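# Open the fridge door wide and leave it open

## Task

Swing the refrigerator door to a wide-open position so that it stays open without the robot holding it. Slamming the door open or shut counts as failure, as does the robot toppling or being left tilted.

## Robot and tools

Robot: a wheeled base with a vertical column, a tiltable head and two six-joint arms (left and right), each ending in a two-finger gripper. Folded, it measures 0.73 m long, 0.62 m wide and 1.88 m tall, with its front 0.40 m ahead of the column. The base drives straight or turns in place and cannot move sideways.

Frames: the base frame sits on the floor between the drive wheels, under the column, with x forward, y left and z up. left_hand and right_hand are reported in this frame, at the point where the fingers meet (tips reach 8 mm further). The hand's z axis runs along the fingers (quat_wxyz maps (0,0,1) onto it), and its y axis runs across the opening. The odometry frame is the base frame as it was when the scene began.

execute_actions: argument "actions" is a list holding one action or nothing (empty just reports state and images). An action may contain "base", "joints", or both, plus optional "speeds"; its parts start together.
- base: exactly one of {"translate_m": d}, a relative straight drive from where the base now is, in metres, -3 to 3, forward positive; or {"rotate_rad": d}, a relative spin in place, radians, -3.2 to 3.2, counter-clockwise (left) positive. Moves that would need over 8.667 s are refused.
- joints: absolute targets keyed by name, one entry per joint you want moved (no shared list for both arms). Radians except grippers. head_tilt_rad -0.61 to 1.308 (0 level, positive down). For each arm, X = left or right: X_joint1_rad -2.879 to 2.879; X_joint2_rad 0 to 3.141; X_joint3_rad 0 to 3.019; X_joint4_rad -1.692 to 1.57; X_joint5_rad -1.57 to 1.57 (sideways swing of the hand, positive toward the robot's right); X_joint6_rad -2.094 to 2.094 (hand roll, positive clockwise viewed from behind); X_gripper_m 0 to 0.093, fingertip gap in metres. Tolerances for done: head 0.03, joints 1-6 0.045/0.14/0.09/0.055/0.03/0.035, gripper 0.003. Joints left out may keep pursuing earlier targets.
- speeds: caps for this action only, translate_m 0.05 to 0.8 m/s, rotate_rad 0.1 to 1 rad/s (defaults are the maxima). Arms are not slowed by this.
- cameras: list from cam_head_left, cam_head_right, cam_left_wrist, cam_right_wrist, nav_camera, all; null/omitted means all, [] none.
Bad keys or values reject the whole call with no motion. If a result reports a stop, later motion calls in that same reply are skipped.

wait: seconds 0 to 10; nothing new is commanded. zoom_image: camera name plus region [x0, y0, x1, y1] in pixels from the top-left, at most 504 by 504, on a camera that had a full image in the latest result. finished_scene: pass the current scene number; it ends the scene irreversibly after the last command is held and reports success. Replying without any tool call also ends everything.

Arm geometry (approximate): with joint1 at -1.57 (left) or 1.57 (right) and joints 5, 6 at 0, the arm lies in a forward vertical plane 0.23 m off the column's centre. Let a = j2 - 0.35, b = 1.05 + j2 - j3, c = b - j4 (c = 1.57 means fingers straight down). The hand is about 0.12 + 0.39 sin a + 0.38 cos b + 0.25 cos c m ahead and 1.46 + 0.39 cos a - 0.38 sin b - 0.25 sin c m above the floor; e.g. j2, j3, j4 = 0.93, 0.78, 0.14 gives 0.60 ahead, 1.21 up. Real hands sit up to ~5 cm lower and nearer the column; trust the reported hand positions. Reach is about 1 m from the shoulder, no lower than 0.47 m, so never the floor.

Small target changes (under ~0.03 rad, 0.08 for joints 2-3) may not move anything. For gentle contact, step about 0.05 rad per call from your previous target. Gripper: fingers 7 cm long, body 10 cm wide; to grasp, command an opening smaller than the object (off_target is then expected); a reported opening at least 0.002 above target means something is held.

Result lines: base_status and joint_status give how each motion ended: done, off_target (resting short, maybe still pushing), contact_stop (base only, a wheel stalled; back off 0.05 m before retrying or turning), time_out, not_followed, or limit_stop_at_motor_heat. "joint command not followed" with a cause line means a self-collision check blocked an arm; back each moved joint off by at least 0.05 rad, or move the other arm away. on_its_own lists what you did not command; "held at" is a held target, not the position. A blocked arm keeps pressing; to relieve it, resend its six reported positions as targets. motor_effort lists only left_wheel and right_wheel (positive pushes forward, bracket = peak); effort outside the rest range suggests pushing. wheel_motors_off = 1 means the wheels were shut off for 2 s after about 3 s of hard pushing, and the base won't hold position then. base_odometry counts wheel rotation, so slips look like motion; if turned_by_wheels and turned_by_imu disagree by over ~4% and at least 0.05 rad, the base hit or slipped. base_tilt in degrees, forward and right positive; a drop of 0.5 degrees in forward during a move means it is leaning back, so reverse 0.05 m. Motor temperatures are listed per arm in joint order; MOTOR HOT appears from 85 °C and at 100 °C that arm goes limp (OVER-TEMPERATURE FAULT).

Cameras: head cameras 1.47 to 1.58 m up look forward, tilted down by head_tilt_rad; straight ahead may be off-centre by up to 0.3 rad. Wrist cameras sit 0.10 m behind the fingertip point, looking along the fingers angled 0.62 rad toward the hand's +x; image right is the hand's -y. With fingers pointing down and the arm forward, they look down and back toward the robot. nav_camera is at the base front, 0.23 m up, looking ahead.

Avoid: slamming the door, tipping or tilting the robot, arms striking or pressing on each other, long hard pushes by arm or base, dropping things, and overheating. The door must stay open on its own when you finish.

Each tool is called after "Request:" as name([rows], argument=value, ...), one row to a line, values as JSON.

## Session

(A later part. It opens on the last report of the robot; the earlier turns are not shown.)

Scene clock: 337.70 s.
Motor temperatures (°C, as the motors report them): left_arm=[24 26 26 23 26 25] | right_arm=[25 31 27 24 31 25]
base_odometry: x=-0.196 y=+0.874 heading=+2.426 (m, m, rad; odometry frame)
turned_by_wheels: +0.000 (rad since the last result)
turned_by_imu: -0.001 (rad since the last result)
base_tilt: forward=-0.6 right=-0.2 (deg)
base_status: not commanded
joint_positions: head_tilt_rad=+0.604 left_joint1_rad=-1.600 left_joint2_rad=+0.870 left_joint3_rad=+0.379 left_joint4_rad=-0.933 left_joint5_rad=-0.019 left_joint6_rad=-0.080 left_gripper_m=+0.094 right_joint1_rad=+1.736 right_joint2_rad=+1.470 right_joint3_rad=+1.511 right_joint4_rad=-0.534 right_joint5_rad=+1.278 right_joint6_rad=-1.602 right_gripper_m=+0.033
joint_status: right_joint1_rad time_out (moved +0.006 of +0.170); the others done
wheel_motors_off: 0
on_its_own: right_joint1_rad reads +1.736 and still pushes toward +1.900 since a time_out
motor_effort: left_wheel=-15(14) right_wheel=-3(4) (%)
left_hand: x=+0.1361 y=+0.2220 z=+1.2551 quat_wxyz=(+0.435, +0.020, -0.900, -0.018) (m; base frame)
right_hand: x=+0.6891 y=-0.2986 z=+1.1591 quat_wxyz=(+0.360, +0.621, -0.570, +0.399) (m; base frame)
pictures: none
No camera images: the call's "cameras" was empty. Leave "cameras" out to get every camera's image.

Request:
execute_actions([
  {"base":{"translate_m":0.03},"joints":{"right_joint1_rad":1.9,"right_gripper_m":0.04}},
], cameras=[])

Request:
execute_actions([
  {"joints":{"right_joint1_rad":2.08,"right_gripper_m":0.0}},
], cameras=["nav_camera"])

Request:
execute_actions([
  {"base":{"translate_m":0.215}},
], cameras=["cam_right_wrist"])

Request:
execute_actions([
  {"joints":{"right_joint1_rad":1.9}},
], cameras=["cam_head_right","cam_right_wrist","nav_camera"])

Scene clock: 350.30 s.
Motor temperatures (°C, as the motors report them): left_arm=[24 26 26 23 26 25] | right_arm=[26 32 26 24 31 25]
base_odometry: x=-0.219 y=+0.893 heading=+2.427 (m, m, rad; odometry frame)
turned_by_wheels: +0.001 (rad since the last result)
turned_by_imu: -0.001 (rad since the last result)
base_tilt: forward=-0.7 right=-0.3 (deg)
base_status: done
joint_positions: head_tilt_rad=+0.604 left_joint1_rad=-1.600 left_joint2_rad=+0.870 left_joint3_rad=+0.380 left_joint4_rad=-0.933 left_joint5_rad=-0.019 left_joint6_rad=-0.080 left_gripper_m=+0.094 right_joint1_rad=+1.918 right_joint2_rad=+1.460 right_joint3_rad=+1.465 right_joint4_rad=-0.576 right_joint5_rad=+1.298 right_joint6_rad=-1.559 right_gripper_m=+0.040
joint_status: all done
wheel_motors_off: 0
motor_effort: left_wheel=+2(54) right_wheel=-1(61) (%)
left_hand: x=+0.1367 y=+0.2220 z=+1.2549 quat_wxyz=(+0.434, +0.020, -0.900, -0.018) (m; base frame)
right_hand: x=+0.6686 y=-0.2007 z=+1.1547 quat_wxyz=(+0.310, +0.675, -0.561, +0.365) (m; base frame)
pictures: none
No camera images: the call's "cameras" was empty. Leave "cameras" out to get every camera's image.

Scene clock: 351.20 s.
Motor temperatures (°C, as the motors report them): left_arm=[24 26 26 23 26 25] | right_arm=[26 32 26 24 31 25]
base_odometry: x=-0.219 y=+0.893 heading=+2.427 (m, m, rad; odometry frame)
turned_by_wheels: +0.000 (rad since the last result)
turned_by_imu: +0.000 (rad since the last result)
base_tilt: forward=-0.5 right=-0.3 (deg)
base_status: not commanded
joint_positions: head_tilt_rad=+0.604 left_joint1_rad=-1.600 left_joint2_rad=+0.870 left_joint3_rad=+0.380 left_joint4_rad=-0.933 left_joint5_rad=-0.019 left_joint6_rad=-0.080 left_gripper_m=+0.094 right_joint1_rad=+2.098 right_joint2_rad=+1.460 right_joint3_rad=+1.465 right_joint4_rad=-0.576 right_joint5_rad=+1.298 right_joint6_rad=-1.558 right_gripper_m=+0.000
joint_status: all done
wheel_motors_off: 0
motor_effort: left_wheel=+2(1) right_wheel=-3(1) (%)
left_hand: x=+0.1367 y=+0.2220 z=+1.2549 quat_wxyz=(+0.434, +0.020, -0.900, -0.018) (m; base frame)
right_hand: x=+0.6619 y=-0.1015 z=+1.1663 quat_wxyz=(+0.240, +0.721, -0.557, +0.334) (m; base frame)
pictures: nav_camera
Images, in order (width x height): nav_camera 672x504.

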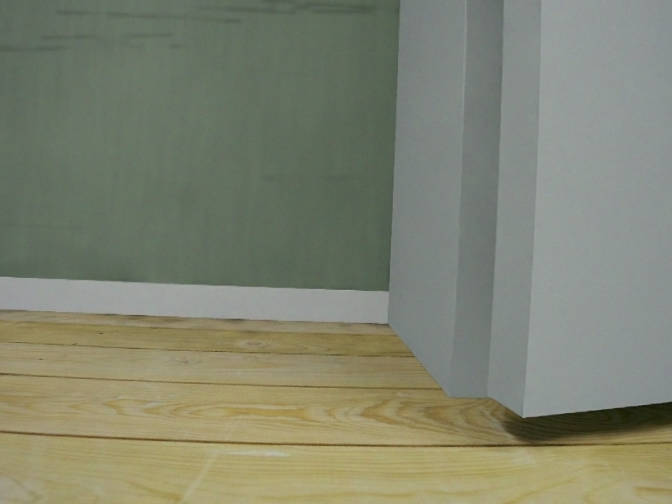

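Scene clock: 353.10 s.
Motor temperatures (°C, as the motors report them): left_arm=[24 26 26 23 26 25] | right_arm=[26 32 26 24 31 25]
base_odometry: x=-0.381 y=+1.034 heading=+2.428 (m, m, rad; odometry frame)
turned_by_wheels: +0.001 (rad since the last result)
turned_by_imu: -0.001 (rad since the last result)
base_tilt: forward=-0.6 right=-0.3 (deg)
base_status: done
joint_positions: head_tilt_rad=+0.604 left_joint1_rad=-1.600 left_joint2_rad=+0.870 left_joint3_rad=+0.381 left_joint4_rad=-0.933 left_joint5_rad=-0.019 left_joint6_rad=-0.080 left_gripper_m=+0.094 right_joint1_rad=+2.096 right_joint2_rad=+1.459 right_joint3_rad=+1.464 right_joint4_rad=-0.577 right_joint5_rad=+1.298 right_joint6_rad=-1.557 right_gripper_m=+0.000
joint_status: not commanded
wheel_motors_off: 0
motor_effort: left_wheel=+2(60) right_wheel=-2(56) (%)
left_hand: x=+0.1375 y=+0.2219 z=+1.2546 quat_wxyz=(+0.433, +0.020, -0.901, -0.018) (m; base frame)
right_hand: x=+0.6617 y=-0.1028 z=+1.1661 quat_wxyz=(+0.241, +0.721, -0.557, +0.334) (m; base frame)
pictures: cam_right_wrist
Images, in order (width x height): cam_right_wrist 504x504.

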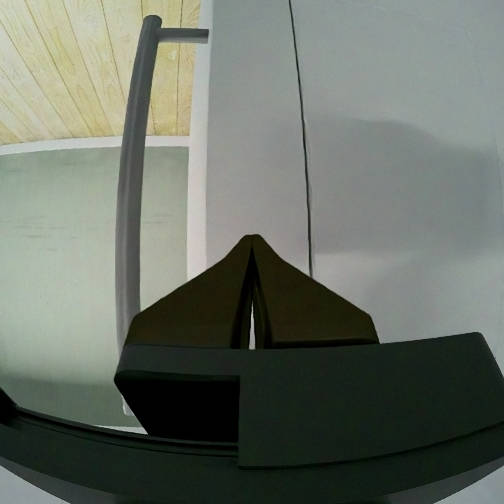

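Scene clock: 355.13 s.
Motor temperatures (°C, as the motors report them): left_arm=[24 26 26 23 26 25] | right_arm=[26 32 26 24 31 25]
base_odometry: x=-0.381 y=+1.034 heading=+2.428 (m, m, rad; odometry frame)
turned_by_wheels: +0.000 (rad since the last result)
turned_by_imu: -0.001 (rad since the last result)
base_tilt: forward=-0.6 right=-0.4 (deg)
base_status: not commanded
joint_positions: head_tilt_rad=+0.604 left_joint1_rad=-1.600 left_joint2_rad=+0.870 left_joint3_rad=+0.381 left_joint4_rad=-0.933 left_joint5_rad=-0.019 left_joint6_rad=-0.080 left_gripper_m=+0.094 right_joint1_rad=+1.975 right_joint2_rad=+1.458 right_joint3_rad=+1.465 right_joint4_rad=-0.577 right_joint5_rad=+1.284 right_joint6_rad=-1.557 right_gripper_m=+0.000
joint_status: right_joint1_rad time_out (moved -0.120 of -0.196)
wheel_motors_off: 0
on_its_own: right_joint1_rad reads +1.975 and still pushes toward +1.900 since a time_out
motor_effort: left_wheel=+9(10) right_wheel=-11(12) (%)
left_hand: x=+0.1375 y=+0.2219 z=+1.2546 quat_wxyz=(+0.433, +0.020, -0.901, -0.018) (m; base frame)
right_hand: x=+0.6675 y=-0.1676 z=+1.1557 quat_wxyz=(+0.284, +0.692, -0.563, +0.351) (m; base frame)
pictures: cam_head_right, cam_right_wrist, nav_camera
Images, in order (width x height): cam_head_right 672x504, cam_right_wrist 504x504, nav_camera 672x504.

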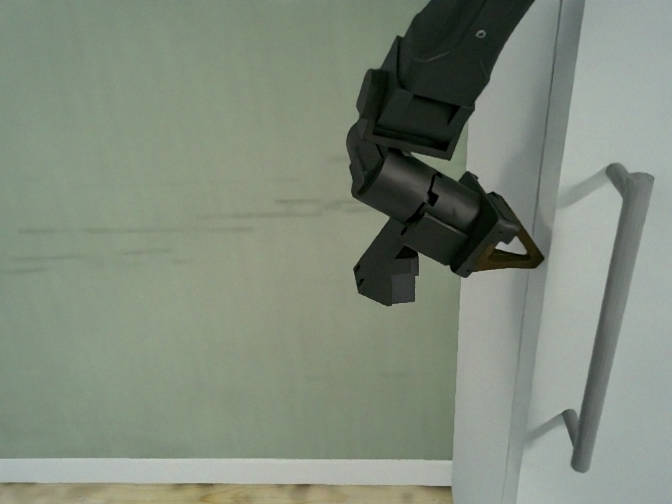

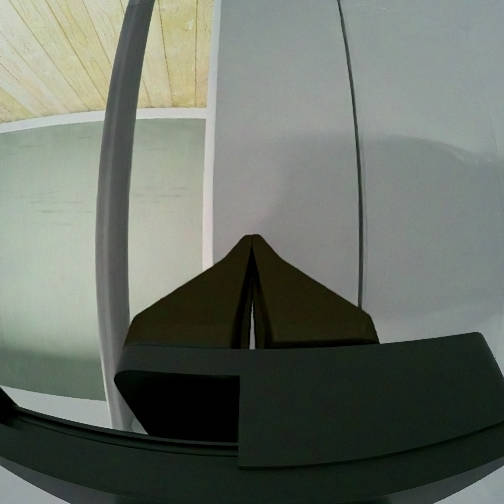

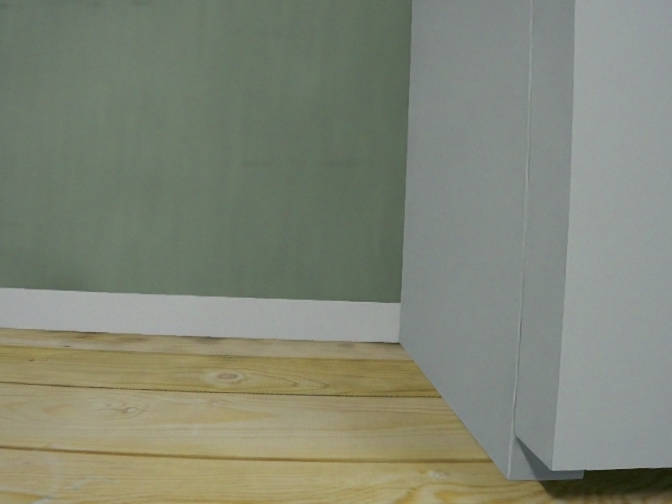

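Request:
execute_actions([
  {"base":{"translate_m":-0.2},"joints":{"right_joint1_rad":2.05}},
], cameras=[])

Request:
execute_actions([
  {"joints":{"right_joint1_rad":1.85,"right_joint2_rad":1.55,"right_joint3_rad":1.1,"right_joint4_rad":1.1,"right_joint5_rad":1.1,"right_joint6_rad":0.2,"right_gripper_m":0.05}},
], cameras=["cam_head_right","cam_right_wrist"])

Scene clock: 375.93 s.
Motor temperatures (°C, as the motors report them): left_arm=[24 26 26 23 26 25] | right_arm=[25 32 27 24 31 25]
base_odometry: x=-0.230 y=+0.903 heading=+2.426 (m, m, rad; odometry frame)
turned_by_wheels: -0.001 (rad since the last result)
turned_by_imu: -0.003 (rad since the last result)
base_tilt: forward=-0.6 right=-0.2 (deg)
base_status: done
joint_positions: head_tilt_rad=+0.604 left_joint1_rad=-1.600 left_joint2_rad=+0.870 left_joint3_rad=+0.377 left_joint4_rad=-0.933 left_joint5_rad=-0.019 left_joint6_rad=-0.080 left_gripper_m=+0.094 right_joint1_rad=+2.043 right_joint2_rad=+1.458 right_joint3_rad=+1.464 right_joint4_rad=-0.578 right_joint5_rad=+1.297 right_joint6_rad=-1.557 right_gripper_m=+0.000
joint_status: all done
wheel_motors_off: 0
motor_effort: left_wheel=-2(48) right_wheel=+2(66) (%)
left_hand: x=+0.1353 y=+0.2220 z=+1.2554 quat_wxyz=(+0.435, +0.020, -0.900, -0.018) (m; base frame)
right_hand: x=+0.6649 y=-0.1318 z=+1.1617 quat_wxyz=(+0.261, +0.708, -0.559, +0.343) (m; base frame)
pictures: none
No camera images: the call's "cameras" was empty. Leave "cameras" out to get every camera's image.

Scene clock: 377.73 s.
Motor temperatures (°C, as the motors report them): left_arm=[24 26 26 23 26 25] | right_arm=[25 31 27 24 31 25]
base_odometry: x=-0.230 y=+0.903 heading=+2.426 (m, m, rad; odometry frame)
turned_by_wheels: +0.000 (rad since the last result)
turned_by_imu: -0.001 (rad since the last result)
base_tilt: forward=-0.6 right=-0.3 (deg)
base_status: not commanded
joint_positions: head_tilt_rad=+0.604 left_joint1_rad=-1.600 left_joint2_rad=+0.870 left_joint3_rad=+0.377 left_joint4_rad=-0.933 left_joint5_rad=-0.019 left_joint6_rad=-0.080 left_gripper_m=+0.094 right_joint1_rad=+1.833 right_joint2_rad=+1.568 right_joint3_rad=+1.092 right_joint4_rad=+1.080 right_joint5_rad=+1.103 right_joint6_rad=+0.193 right_gripper_m=+0.050
joint_status: all done
wheel_motors_off: 0
motor_effort: left_wheel=-4(6) right_wheel=+4(7) (%)
left_hand: x=+0.1353 y=+0.2220 z=+1.2554 quat_wxyz=(+0.435, +0.020, -0.900, -0.018) (m; base frame)
right_hand: x=+0.6509 y=-0.2299 z=+1.1227 quat_wxyz=(-0.478, -0.356, -0.752, +0.283) (m; base frame)
pictures: cam_head_right, cam_right_wrist
Images, in order (width x height): cam_head_right 672x504, cam_right_wrist 504x504.

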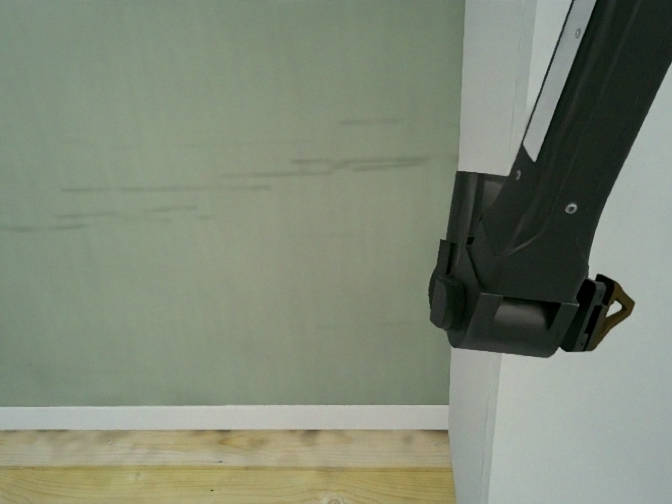

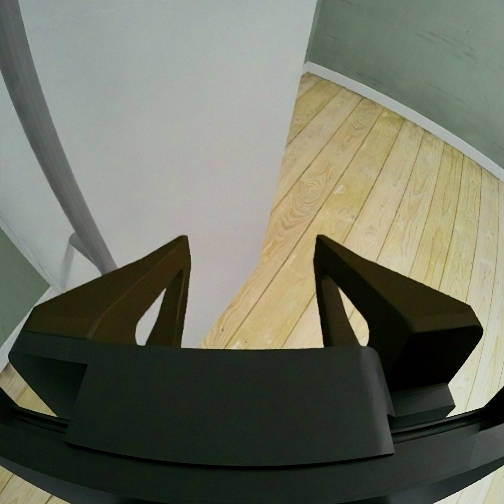

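Request:
execute_actions([
  {"base":{"translate_m":0.11},"joints":{"right_joint1_rad":1.89,"right_joint6_rad":0.28,"right_gripper_m":0.065},"speeds":{"translate_m":0.1}},
], cameras=["cam_head_right","cam_right_wrist"])

Scene clock: 393.63 s.
Motor temperatures (°C, as the motors report them): left_arm=[24 26 26 23 26 25] | right_arm=[25 31 26 25 30 25]
base_odometry: x=-0.313 y=+0.975 heading=+2.427 (m, m, rad; odometry frame)
turned_by_wheels: +0.001 (rad since the last result)
turned_by_imu: -0.001 (rad since the last result)
base_tilt: forward=-0.7 right=-0.3 (deg)
base_status: done
joint_positions: head_tilt_rad=+0.604 left_joint1_rad=-1.600 left_joint2_rad=+0.870 left_joint3_rad=+0.379 left_joint4_rad=-0.933 left_joint5_rad=-0.019 left_joint6_rad=-0.080 left_gripper_m=+0.094 right_joint1_rad=+1.883 right_joint2_rad=+1.566 right_joint3_rad=+1.094 right_joint4_rad=+1.080 right_joint5_rad=+1.102 right_joint6_rad=+0.273 right_gripper_m=+0.065
joint_status: all done
wheel_motors_off: 0
motor_effort: left_wheel=+1(64) right_wheel=-1(47) (%)
left_hand: x=+0.1361 y=+0.2220 z=+1.2551 quat_wxyz=(+0.435, +0.020, -0.900, -0.018) (m; base frame)
right_hand: x=+0.6524 y=-0.2013 z=+1.1244 quat_wxyz=(-0.485, -0.388, -0.746, +0.241) (m; base frame)
pictures: cam_head_right, cam_right_wrist
Images, in order (width x height): cam_head_right 672x504, cam_right_wrist 504x504.

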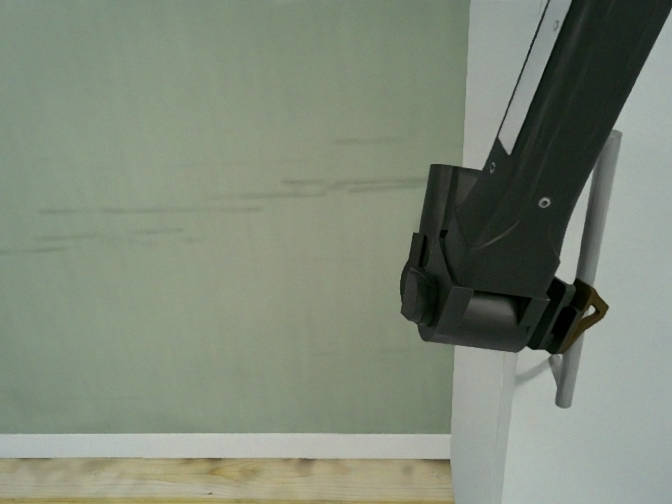

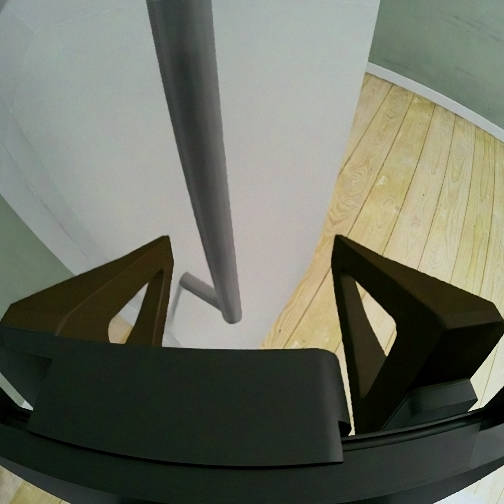

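Request:
execute_actions([
  {"base":{"translate_m":0.035},"joints":{"right_joint6_rad":0.19},"speeds":{"translate_m":0.1}},
], cameras=["cam_right_wrist"])

Request:
execute_actions([
  {"joints":{"right_joint1_rad":1.84,"right_gripper_m":0.05}},
], cameras=["cam_right_wrist"])

Scene clock: 403.87 s.
Motor temperatures (°C, as the motors report them): left_arm=[24 26 26 23 26 25] | right_arm=[25 31 26 25 30 25]
base_odometry: x=-0.339 y=+0.998 heading=+2.428 (m, m, rad; odometry frame)
turned_by_wheels: +0.001 (rad since the last result)
turned_by_imu: -0.001 (rad since the last result)
base_tilt: forward=-0.6 right=-0.2 (deg)
base_status: done
joint_positions: head_tilt_rad=+0.604 left_joint1_rad=-1.600 left_joint2_rad=+0.870 left_joint3_rad=+0.379 left_joint4_rad=-0.933 left_joint5_rad=-0.019 left_joint6_rad=-0.080 left_gripper_m=+0.094 right_joint1_rad=+1.883 right_joint2_rad=+1.566 right_joint3_rad=+1.095 right_joint4_rad=+1.080 right_joint5_rad=+1.102 right_joint6_rad=+0.196 right_gripper_m=+0.065
joint_status: all done
wheel_motors_off: 0
motor_effort: left_wheel=+2(43) right_wheel=-1(45) (%)
left_hand: x=+0.1361 y=+0.2220 z=+1.2551 quat_wxyz=(+0.435, +0.020, -0.900, -0.018) (m; base frame)
right_hand: x=+0.6531 y=-0.2013 z=+1.1250 quat_wxyz=(-0.476, -0.359, -0.760, +0.259) (m; base frame)
pictures: cam_right_wrist
Images, in order (width x height): cam_right_wrist 504x504.

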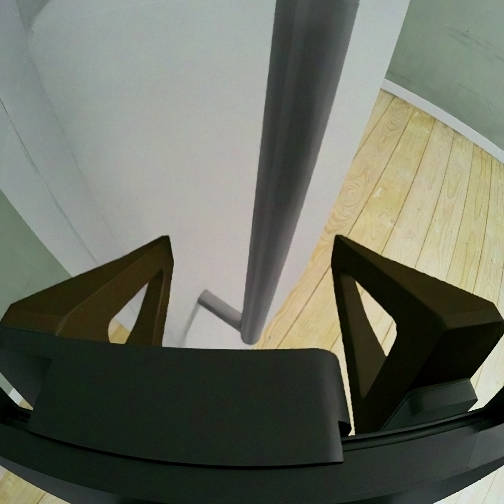

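Scene clock: 404.53 s.
Motor temperatures (°C, as the motors report them): left_arm=[24 26 26 23 26 25] | right_arm=[25 31 26 25 30 25]
base_odometry: x=-0.339 y=+0.998 heading=+2.428 (m, m, rad; odometry frame)
turned_by_wheels: +0.000 (rad since the last result)
turned_by_imu: +0.000 (rad since the last result)
base_tilt: forward=-0.6 right=-0.2 (deg)
base_status: not commanded
joint_positions: head_tilt_rad=+0.604 left_joint1_rad=-1.600 left_joint2_rad=+0.870 left_joint3_rad=+0.379 left_joint4_rad=-0.933 left_joint5_rad=-0.019 left_joint6_rad=-0.080 left_gripper_m=+0.094 right_joint1_rad=+1.852 right_joint2_rad=+1.566 right_joint3_rad=+1.095 right_joint4_rad=+1.080 right_joint5_rad=+1.102 right_joint6_rad=+0.196 right_gripper_m=+0.050
joint_status: all done
wheel_motors_off: 0
motor_effort: left_wheel=+3(1) right_wheel=-2(3) (%)
left_hand: x=+0.1361 y=+0.2220 z=+1.2551 quat_wxyz=(+0.435, +0.020, -0.900, -0.018) (m; base frame)
right_hand: x=+0.6534 y=-0.2193 z=+1.1246 quat_wxyz=(-0.479, -0.359, -0.754, +0.273) (m; base frame)
pictures: cam_right_wrist
Images, in order (width x height): cam_right_wrist 504x504.

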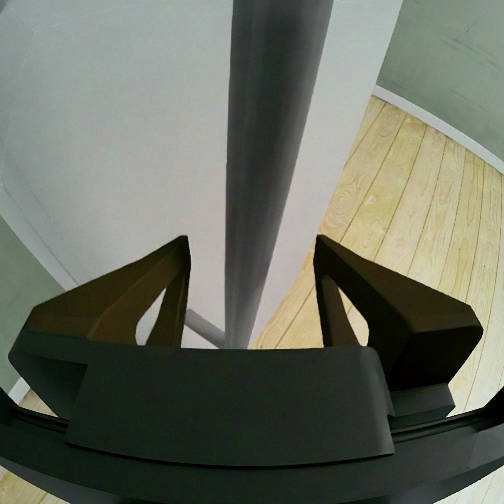

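A bit deeper, grip, pull.

Request:
execute_actions([
  {"base":{"translate_m":0.01},"joints":{"right_joint1_rad":1.805,"right_joint6_rad":0.24,"right_gripper_m":0.04}},
], cameras=[])

Request:
execute_actions([
  {"joints":{"right_gripper_m":0.0}},
], cameras=["cam_right_wrist"])

Request:
execute_actions([
  {"base":{"translate_m":-0.09},"joints":{"right_joint1_rad":1.78},"speeds":{"translate_m":0.05}},
], cameras=["nav_camera","cam_right_wrist"])

Scene clock: 416.20 s.
Motor temperatures (°C, as the motors report them): left_arm=[24 26 26 23 26 25] | right_arm=[25 31 26 25 29 25]
base_odometry: x=-0.347 y=+1.005 heading=+2.429 (m, m, rad; odometry frame)
turned_by_wheels: +0.000 (rad since the last result)
turned_by_imu: -0.001 (rad since the last result)
base_tilt: forward=-0.6 right=-0.3 (deg)
base_status: done
joint_positions: head_tilt_rad=+0.604 left_joint1_rad=-1.600 left_joint2_rad=+0.870 left_joint3_rad=+0.380 left_joint4_rad=-0.933 left_joint5_rad=-0.019 left_joint6_rad=-0.080 left_gripper_m=+0.094 right_joint1_rad=+1.814 right_joint2_rad=+1.564 right_joint3_rad=+1.098 right_joint4_rad=+1.080 right_joint5_rad=+1.102 right_joint6_rad=+0.235 right_gripper_m=+0.040
joint_status: all done
wheel_motors_off: 0
motor_effort: left_wheel=+0(45) right_wheel=+0(42) (%)
left_hand: x=+0.1365 y=+0.2220 z=+1.2550 quat_wxyz=(+0.434, +0.020, -0.900, -0.018) (m; base frame)
right_hand: x=+0.6548 y=-0.2410 z=+1.1259 quat_wxyz=(-0.488, -0.373, -0.738, +0.279) (m; base frame)
pictures: none
No camera images: the call's "cameras" was empty. Leave "cameras" out to get every camera's image.

Scene clock: 416.77 s.
Motor temperatures (°C, as the motors report them): left_arm=[24 26 26 23 26 25] | right_arm=[25 31 26 25 30 25]
base_odometry: x=-0.347 y=+1.005 heading=+2.429 (m, m, rad; odometry frame)
turned_by_wheels: +0.000 (rad since the last result)
turned_by_imu: +0.000 (rad since the last result)
base_tilt: forward=-0.5 right=-0.3 (deg)
base_status: not commanded
joint_positions: head_tilt_rad=+0.604 left_joint1_rad=-1.600 left_joint2_rad=+0.870 left_joint3_rad=+0.380 left_joint4_rad=-0.933 left_joint5_rad=-0.019 left_joint6_rad=-0.080 left_gripper_m=+0.094 right_joint1_rad=+1.814 right_joint2_rad=+1.564 right_joint3_rad=+1.101 right_joint4_rad=+1.084 right_joint5_rad=+1.089 right_joint6_rad=+0.270 right_gripper_m=+0.017
joint_status: right_gripper_m off_target (ended at +0.017, target +0.000)
wheel_motors_off: 0
motor_effort: left_wheel=+2(2) right_wheel=-2(3) (%)
left_hand: x=+0.1365 y=+0.2220 z=+1.2550 quat_wxyz=(+0.434, +0.020, -0.900, -0.018) (m; base frame)
right_hand: x=+0.6581 y=-0.2397 z=+1.1265 quat_wxyz=(-0.497, -0.385, -0.731, +0.264) (m; base frame)
pictures: cam_right_wrist
Images, in order (width x height): cam_right_wrist 504x504.

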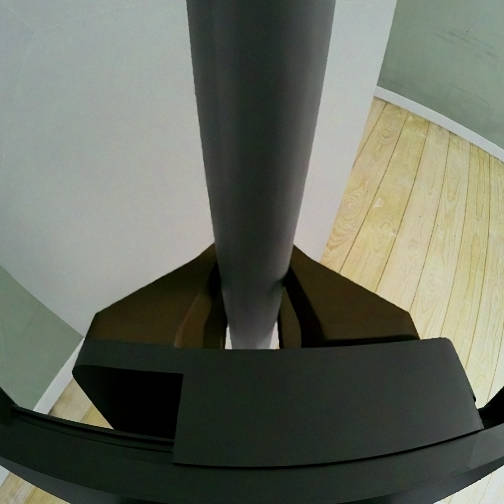

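Scene clock: 419.73 s.
Motor temperatures (°C, as the motors report them): left_arm=[24 26 26 23 26 25] | right_arm=[25 32 26 25 33 25]
base_odometry: x=-0.279 y=+0.946 heading=+2.428 (m, m, rad; odometry frame)
turned_by_wheels: -0.001 (rad since the last result)
turned_by_imu: -0.002 (rad since the last result)
base_tilt: forward=-0.6 right=-0.2 (deg)
base_status: done
joint_positions: head_tilt_rad=+0.604 left_joint1_rad=-1.600 left_joint2_rad=+0.869 left_joint3_rad=+0.378 left_joint4_rad=-0.933 left_joint5_rad=-0.019 left_joint6_rad=-0.080 left_gripper_m=+0.094 right_joint1_rad=+1.777 right_joint2_rad=+1.556 right_joint3_rad=+1.095 right_joint4_rad=+1.105 right_joint5_rad=+1.096 right_joint6_rad=+0.276 right_gripper_m=+0.017
joint_status: all done
wheel_motors_off: 0
motor_effort: left_wheel=-1(41) right_wheel=+0(38) (%)
left_hand: x=+0.1360 y=+0.2220 z=+1.2552 quat_wxyz=(+0.435, +0.020, -0.900, -0.018) (m; base frame)
right_hand: x=+0.6581 y=-0.2628 z=+1.1338 quat_wxyz=(-0.508, -0.393, -0.714, +0.278) (m; base frame)
pictures: cam_right_wrist, nav_camera
Images, in order (width x height): cam_right_wrist 504x504, nav_camera 672x504.

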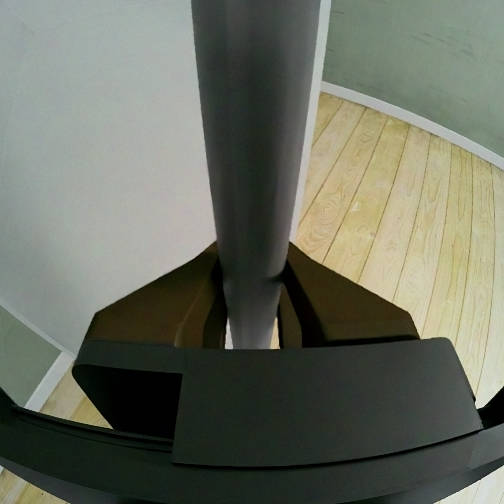

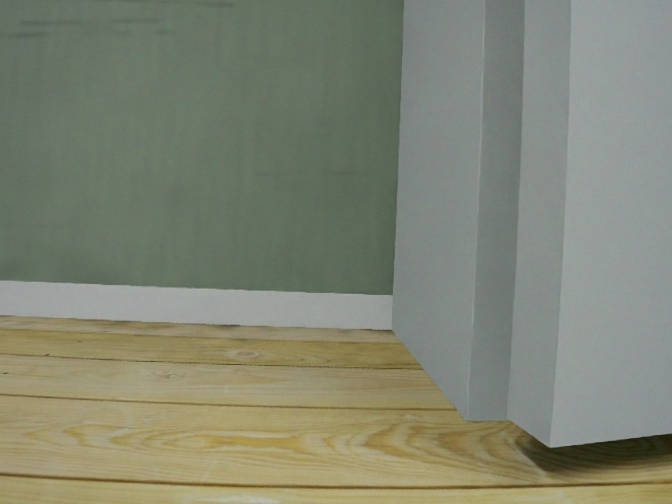

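Request:
execute_actions([
  {"base":{"translate_m":-0.08},"joints":{"right_joint1_rad":1.70,"right_joint6_rad":0.3},"speeds":{"translate_m":0.07}},
], cameras=[])

Request:
execute_actions([
  {"base":{"translate_m":-0.08},"joints":{"right_joint1_rad":1.60,"right_joint5_rad":1.0,"right_joint6_rad":0.33},"speeds":{"translate_m":0.07}},
], cameras=["nav_camera","cam_right_wrist"])

Request:
execute_actions([
  {"base":{"translate_m":-0.07},"joints":{"right_joint1_rad":1.49,"right_joint5_rad":0.9,"right_joint6_rad":0.36},"speeds":{"translate_m":0.07}},
], cameras=["nav_camera","cam_right_wrist"])

Scene clock: 438.37 s.
Motor temperatures (°C, as the motors report them): left_arm=[24 26 26 23 26 25] | right_arm=[25 31 26 25 31 25]
base_odometry: x=-0.218 y=+0.893 heading=+2.426 (m, m, rad; odometry frame)
turned_by_wheels: -0.001 (rad since the last result)
turned_by_imu: -0.003 (rad since the last result)
base_tilt: forward=-0.6 right=-0.2 (deg)
base_status: done
joint_positions: head_tilt_rad=+0.604 left_joint1_rad=-1.600 left_joint2_rad=+0.869 left_joint3_rad=+0.379 left_joint4_rad=-0.933 left_joint5_rad=-0.019 left_joint6_rad=-0.080 left_gripper_m=+0.094 right_joint1_rad=+1.706 right_joint2_rad=+1.559 right_joint3_rad=+1.095 right_joint4_rad=+1.100 right_joint5_rad=+1.085 right_joint6_rad=+0.318 right_gripper_m=+0.017
joint_status: all done
wheel_motors_off: 0
motor_effort: left_wheel=+0(50) right_wheel=+1(37) (%)
left_hand: x=+0.1364 y=+0.2220 z=+1.2551 quat_wxyz=(+0.434, +0.020, -0.900, -0.018) (m; base frame)
right_hand: x=+0.6562 y=-0.3019 z=+1.1344 quat_wxyz=(-0.519, -0.401, -0.695, +0.295) (m; base frame)
pictures: none
No camera images: the call's "cameras" was empty. Leave "cameras" out to get every camera's image.

Scene clock: 440.33 s.
Motor temperatures (°C, as the motors report them): left_arm=[24 26 26 23 26 25] | right_arm=[25 31 26 25 31 25]
base_odometry: x=-0.158 y=+0.841 heading=+2.427 (m, m, rad; odometry frame)
turned_by_wheels: +0.001 (rad since the last result)
turned_by_imu: +0.000 (rad since the last result)
base_tilt: forward=-0.6 right=-0.3 (deg)
base_status: done
joint_positions: head_tilt_rad=+0.604 left_joint1_rad=-1.600 left_joint2_rad=+0.869 left_joint3_rad=+0.379 left_joint4_rad=-0.933 left_joint5_rad=-0.019 left_joint6_rad=-0.080 left_gripper_m=+0.094 right_joint1_rad=+1.597 right_joint2_rad=+1.565 right_joint3_rad=+1.096 right_joint4_rad=+1.099 right_joint5_rad=+0.984 right_joint6_rad=+0.347 right_gripper_m=+0.017
joint_status: all done
wheel_motors_off: 0
motor_effort: left_wheel=-1(79) right_wheel=-1(30) (%)
left_hand: x=+0.1362 y=+0.2220 z=+1.2551 quat_wxyz=(+0.435, +0.020, -0.900, -0.018) (m; base frame)
right_hand: x=+0.6623 y=-0.3540 z=+1.1356 quat_wxyz=(-0.539, -0.383, -0.689, +0.296) (m; base frame)
pictures: cam_right_wrist, nav_camera
Images, in order (width x height): cam_right_wrist 504x504, nav_camera 672x504.

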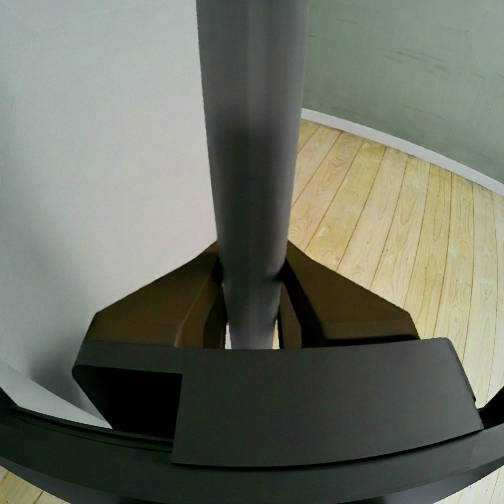

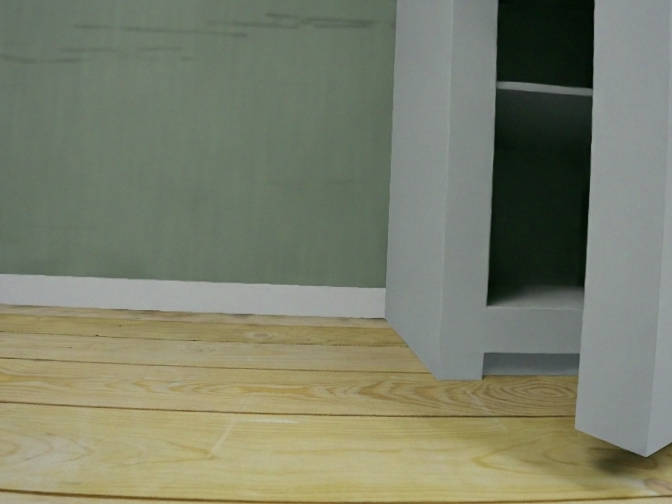

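Scene clock: 441.97 s.
Motor temperatures (°C, as the motors report them): left_arm=[24 26 26 23 26 25] | right_arm=[25 32 26 25 31 25]
base_odometry: x=-0.105 y=+0.795 heading=+2.428 (m, m, rad; odometry frame)
turned_by_wheels: +0.001 (rad since the last result)
turned_by_imu: +0.001 (rad since the last result)
base_tilt: forward=-0.6 right=-0.3 (deg)
base_status: done
joint_positions: head_tilt_rad=+0.604 left_joint1_rad=-1.600 left_joint2_rad=+0.869 left_joint3_rad=+0.378 left_joint4_rad=-0.933 left_joint5_rad=-0.019 left_joint6_rad=-0.080 left_gripper_m=+0.094 right_joint1_rad=+1.474 right_joint2_rad=+1.583 right_joint3_rad=+1.116 right_joint4_rad=+1.086 right_joint5_rad=+0.866 right_joint6_rad=+0.385 right_gripper_m=+0.017
joint_status: right_joint5_rad off_target (ended at +0.866, target +0.900); the others done
wheel_motors_off: 0
motor_effort: left_wheel=+0(46) right_wheel=-2(65) (%)
left_hand: x=+0.1358 y=+0.2220 z=+1.2553 quat_wxyz=(+0.435, +0.020, -0.900, -0.018) (m; base frame)
right_hand: x=+0.6703 y=-0.4122 z=+1.1373 quat_wxyz=(-0.558, -0.363, -0.686, +0.295) (m; base frame)
pictures: cam_right_wrist, nav_camera
Images, in order (width x height): cam_right_wrist 504x504, nav_camera 672x504.

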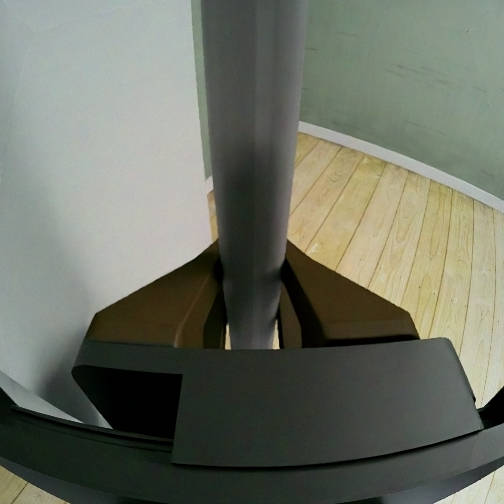

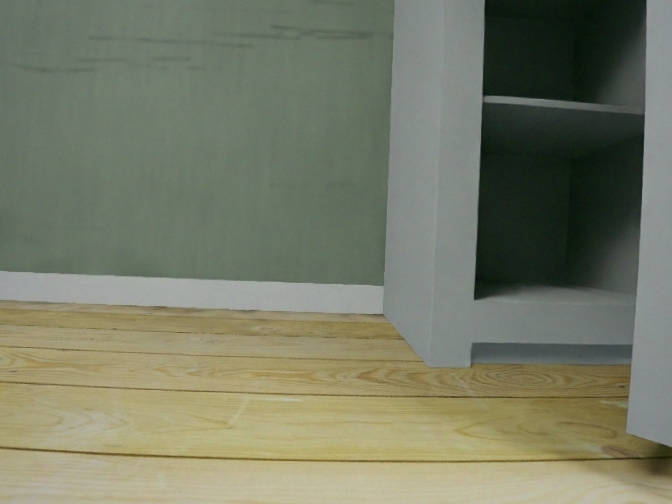

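Request:
execute_actions([
  {"base":{"translate_m":-0.04},"joints":{"right_joint1_rad":1.39,"right_joint5_rad":0.65,"right_joint6_rad":0.4},"speeds":{"translate_m":0.07}},
], cameras=[])

Request:
execute_actions([
  {"base":{"translate_m":-0.035},"joints":{"right_joint1_rad":1.28,"right_joint5_rad":0.42,"right_joint6_rad":0.42},"speeds":{"translate_m":0.07}},
], cameras=["cam_right_wrist","cam_head_right"])

Scene clock: 454.37 s.
Motor temperatures (°C, as the motors report them): left_arm=[24 26 26 23 26 25] | right_arm=[25 32 26 25 33 25]
base_odometry: x=-0.075 y=+0.769 heading=+2.429 (m, m, rad; odometry frame)
turned_by_wheels: +0.001 (rad since the last result)
turned_by_imu: -0.001 (rad since the last result)
base_tilt: forward=-0.6 right=-0.3 (deg)
base_status: done
joint_positions: head_tilt_rad=+0.604 left_joint1_rad=-1.600 left_joint2_rad=+0.869 left_joint3_rad=+0.379 left_joint4_rad=-0.933 left_joint5_rad=-0.019 left_joint6_rad=-0.080 left_gripper_m=+0.094 right_joint1_rad=+1.369 right_joint2_rad=+1.588 right_joint3_rad=+1.110 right_joint4_rad=+1.083 right_joint5_rad=+0.639 right_joint6_rad=+0.411 right_gripper_m=+0.017
joint_status: all done
wheel_motors_off: 0
motor_effort: left_wheel=+0(36) right_wheel=-3(61) (%)
left_hand: x=+0.1362 y=+0.2220 z=+1.2551 quat_wxyz=(+0.435, +0.020, -0.900, -0.018) (m; base frame)
right_hand: x=+0.6806 y=-0.4480 z=+1.1366 quat_wxyz=(-0.569, -0.316, -0.717, +0.249) (m; base frame)
pictures: none
No camera images: the call's "cameras" was empty. Leave "cameras" out to get every camera's image.

Scene clock: 455.57 s.
Motor temperatures (°C, as the motors report them): left_arm=[24 26 26 23 26 25] | right_arm=[25 32 26 25 32 25]
base_odometry: x=-0.049 y=+0.746 heading=+2.430 (m, m, rad; odometry frame)
turned_by_wheels: +0.001 (rad since the last result)
turned_by_imu: +0.001 (rad since the last result)
base_tilt: forward=-0.6 right=-0.2 (deg)
base_status: done
joint_positions: head_tilt_rad=+0.604 left_joint1_rad=-1.600 left_joint2_rad=+0.869 left_joint3_rad=+0.378 left_joint4_rad=-0.933 left_joint5_rad=-0.019 left_joint6_rad=-0.080 left_gripper_m=+0.094 right_joint1_rad=+1.267 right_joint2_rad=+1.598 right_joint3_rad=+1.125 right_joint4_rad=+1.070 right_joint5_rad=+0.402 right_joint6_rad=+0.426 right_gripper_m=+0.017
joint_status: all done
wheel_motors_off: 0
motor_effort: left_wheel=+0(39) right_wheel=-7(50) (%)
left_hand: x=+0.1356 y=+0.2220 z=+1.2553 quat_wxyz=(+0.435, +0.020, -0.900, -0.018) (m; base frame)
right_hand: x=+0.6928 y=-0.4787 z=+1.1364 quat_wxyz=(-0.571, -0.264, -0.752, +0.199) (m; base frame)
pictures: cam_head_right, cam_right_wrist
Images, in order (width x height): cam_head_right 672x504, cam_right_wrist 504x504.

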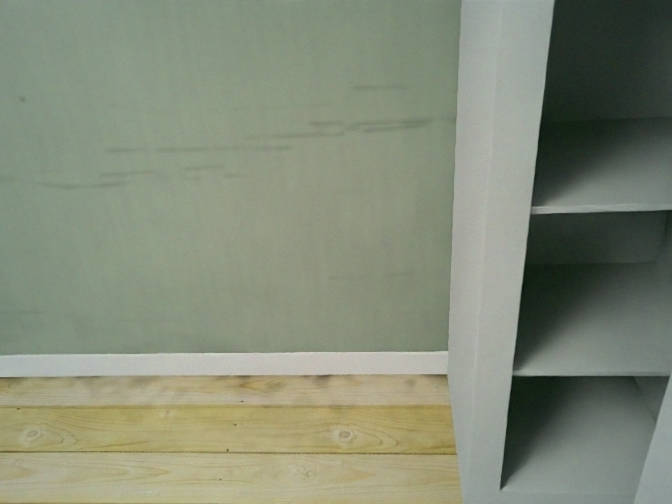

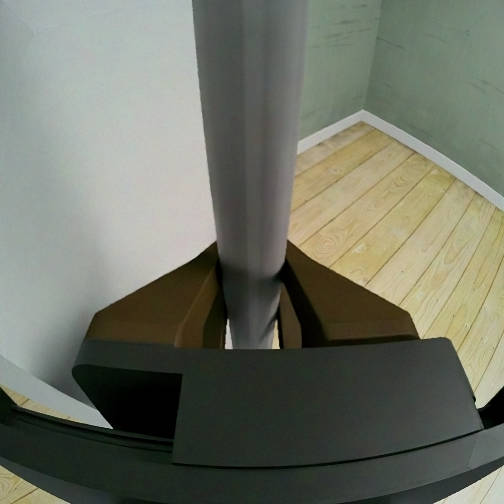

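Request:
execute_actions([
  {"joints":{"right_gripper_m":0.045}},
], cameras=["cam_right_wrist"])

Request:
execute_actions(actions=[], cameras=[])

Scene clock: 469.23 s.
Motor temperatures (°C, as the motors report them): left_arm=[24 26 26 23 26 25] | right_arm=[25 33 26 25 32 25]
base_odometry: x=-0.049 y=+0.746 heading=+2.430 (m, m, rad; odometry frame)
turned_by_wheels: +0.000 (rad since the last result)
turned_by_imu: -0.001 (rad since the last result)
base_tilt: forward=-0.6 right=-0.3 (deg)
base_status: not commanded
joint_positions: head_tilt_rad=+0.604 left_joint1_rad=-1.600 left_joint2_rad=+0.869 left_joint3_rad=+0.378 left_joint4_rad=-0.933 left_joint5_rad=-0.019 left_joint6_rad=-0.080 left_gripper_m=+0.094 right_joint1_rad=+1.267 right_joint2_rad=+1.567 right_joint3_rad=+1.107 right_joint4_rad=+1.076 right_joint5_rad=+0.416 right_joint6_rad=+0.426 right_gripper_m=+0.045
joint_status: all done
wheel_motors_off: 0
motor_effort: left_wheel=+2(0) right_wheel=-4(7) (%)
left_hand: x=+0.1356 y=+0.2220 z=+1.2553 quat_wxyz=(+0.435, +0.020, -0.900, -0.018) (m; base frame)
right_hand: x=+0.6951 y=-0.4769 z=+1.1526 quat_wxyz=(-0.579, -0.266, -0.744, +0.202) (m; base frame)
pictures: cam_right_wrist
Images, in order (width x height): cam_right_wrist 504x504.

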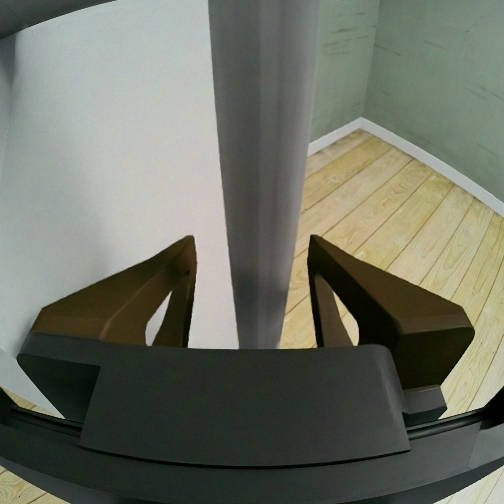

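Scene clock: 469.23 s.
Motor temperatures (°C, as the motors report them): left_arm=[24 26 26 23 26 25] | right_arm=[25 33 26 25 32 25]
base_odometry: x=-0.049 y=+0.746 heading=+2.430 (m, m, rad; odometry frame)
turned_by_wheels: +0.000 (rad since the last result)
turned_by_imu: -0.001 (rad since the last result)
base_tilt: forward=-0.6 right=-0.3 (deg)
base_status: not commanded
joint_positions: head_tilt_rad=+0.604 left_joint1_rad=-1.600 left_joint2_rad=+0.869 left_joint3_rad=+0.378 left_joint4_rad=-0.933 left_joint5_rad=-0.019 left_joint6_rad=-0.080 left_gripper_m=+0.094 right_joint1_rad=+1.267 right_joint2_rad=+1.567 right_joint3_rad=+1.107 right_joint4_rad=+1.076 right_joint5_rad=+0.416 right_joint6_rad=+0.426 right_gripper_m=+0.045
joint_status: all done
wheel_motors_off: 0
motor_effort: left_wheel=+2(0) right_wheel=-4(7) (%)
left_hand: x=+0.1356 y=+0.2220 z=+1.2553 quat_wxyz=(+0.435, +0.020, -0.900, -0.018) (m; base frame)
right_hand: x=+0.6951 y=-0.4769 z=+1.1526 quat_wxyz=(-0.579, -0.266, -0.744, +0.202) (m; base frame)
pictures: none
No camera images: the call's "cameras" was empty. Leave "cameras" out to get every camera's image.

Request:
execute_actions(actions=[], cameras=["cam_right_wrist","nav_camera"])

Scene clock: 482.10 s.
Motor temperatures (°C, as the motors report them): left_arm=[24 26 26 23 26 25] | right_arm=[25 32 26 25 31 25]
base_odometry: x=-0.049 y=+0.746 heading=+2.430 (m, m, rad; odometry frame)
turned_by_wheels: +0.000 (rad since the last result)
turned_by_imu: -0.001 (rad since the last result)
base_tilt: forward=-0.6 right=-0.3 (deg)
base_status: not commanded
joint_positions: head_tilt_rad=+0.604 left_joint1_rad=-1.600 left_joint2_rad=+0.869 left_joint3_rad=+0.378 left_joint4_rad=-0.933 left_joint5_rad=-0.019 left_joint6_rad=-0.080 left_gripper_m=+0.094 right_joint1_rad=+1.267 right_joint2_rad=+1.567 right_joint3_rad=+1.107 right_joint4_rad=+1.076 right_joint5_rad=+0.416 right_joint6_rad=+0.426 right_gripper_m=+0.045
joint_status: all done
wheel_motors_off: 0
motor_effort: left_wheel=+1(0) right_wheel=-2(7) (%)
left_hand: x=+0.1356 y=+0.2220 z=+1.2553 quat_wxyz=(+0.435, +0.020, -0.900, -0.018) (m; base frame)
right_hand: x=+0.6951 y=-0.4769 z=+1.1526 quat_wxyz=(-0.579, -0.266, -0.744, +0.202) (m; base frame)
pictures: cam_right_wrist, nav_camera
Images, in order (width x height): cam_right_wrist 504x504, nav_camera 672x504.

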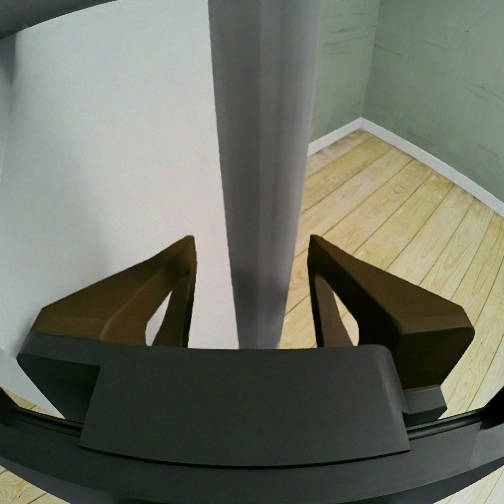

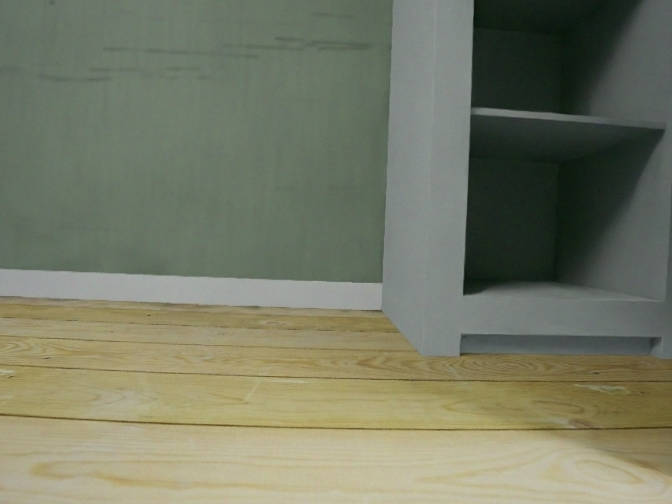

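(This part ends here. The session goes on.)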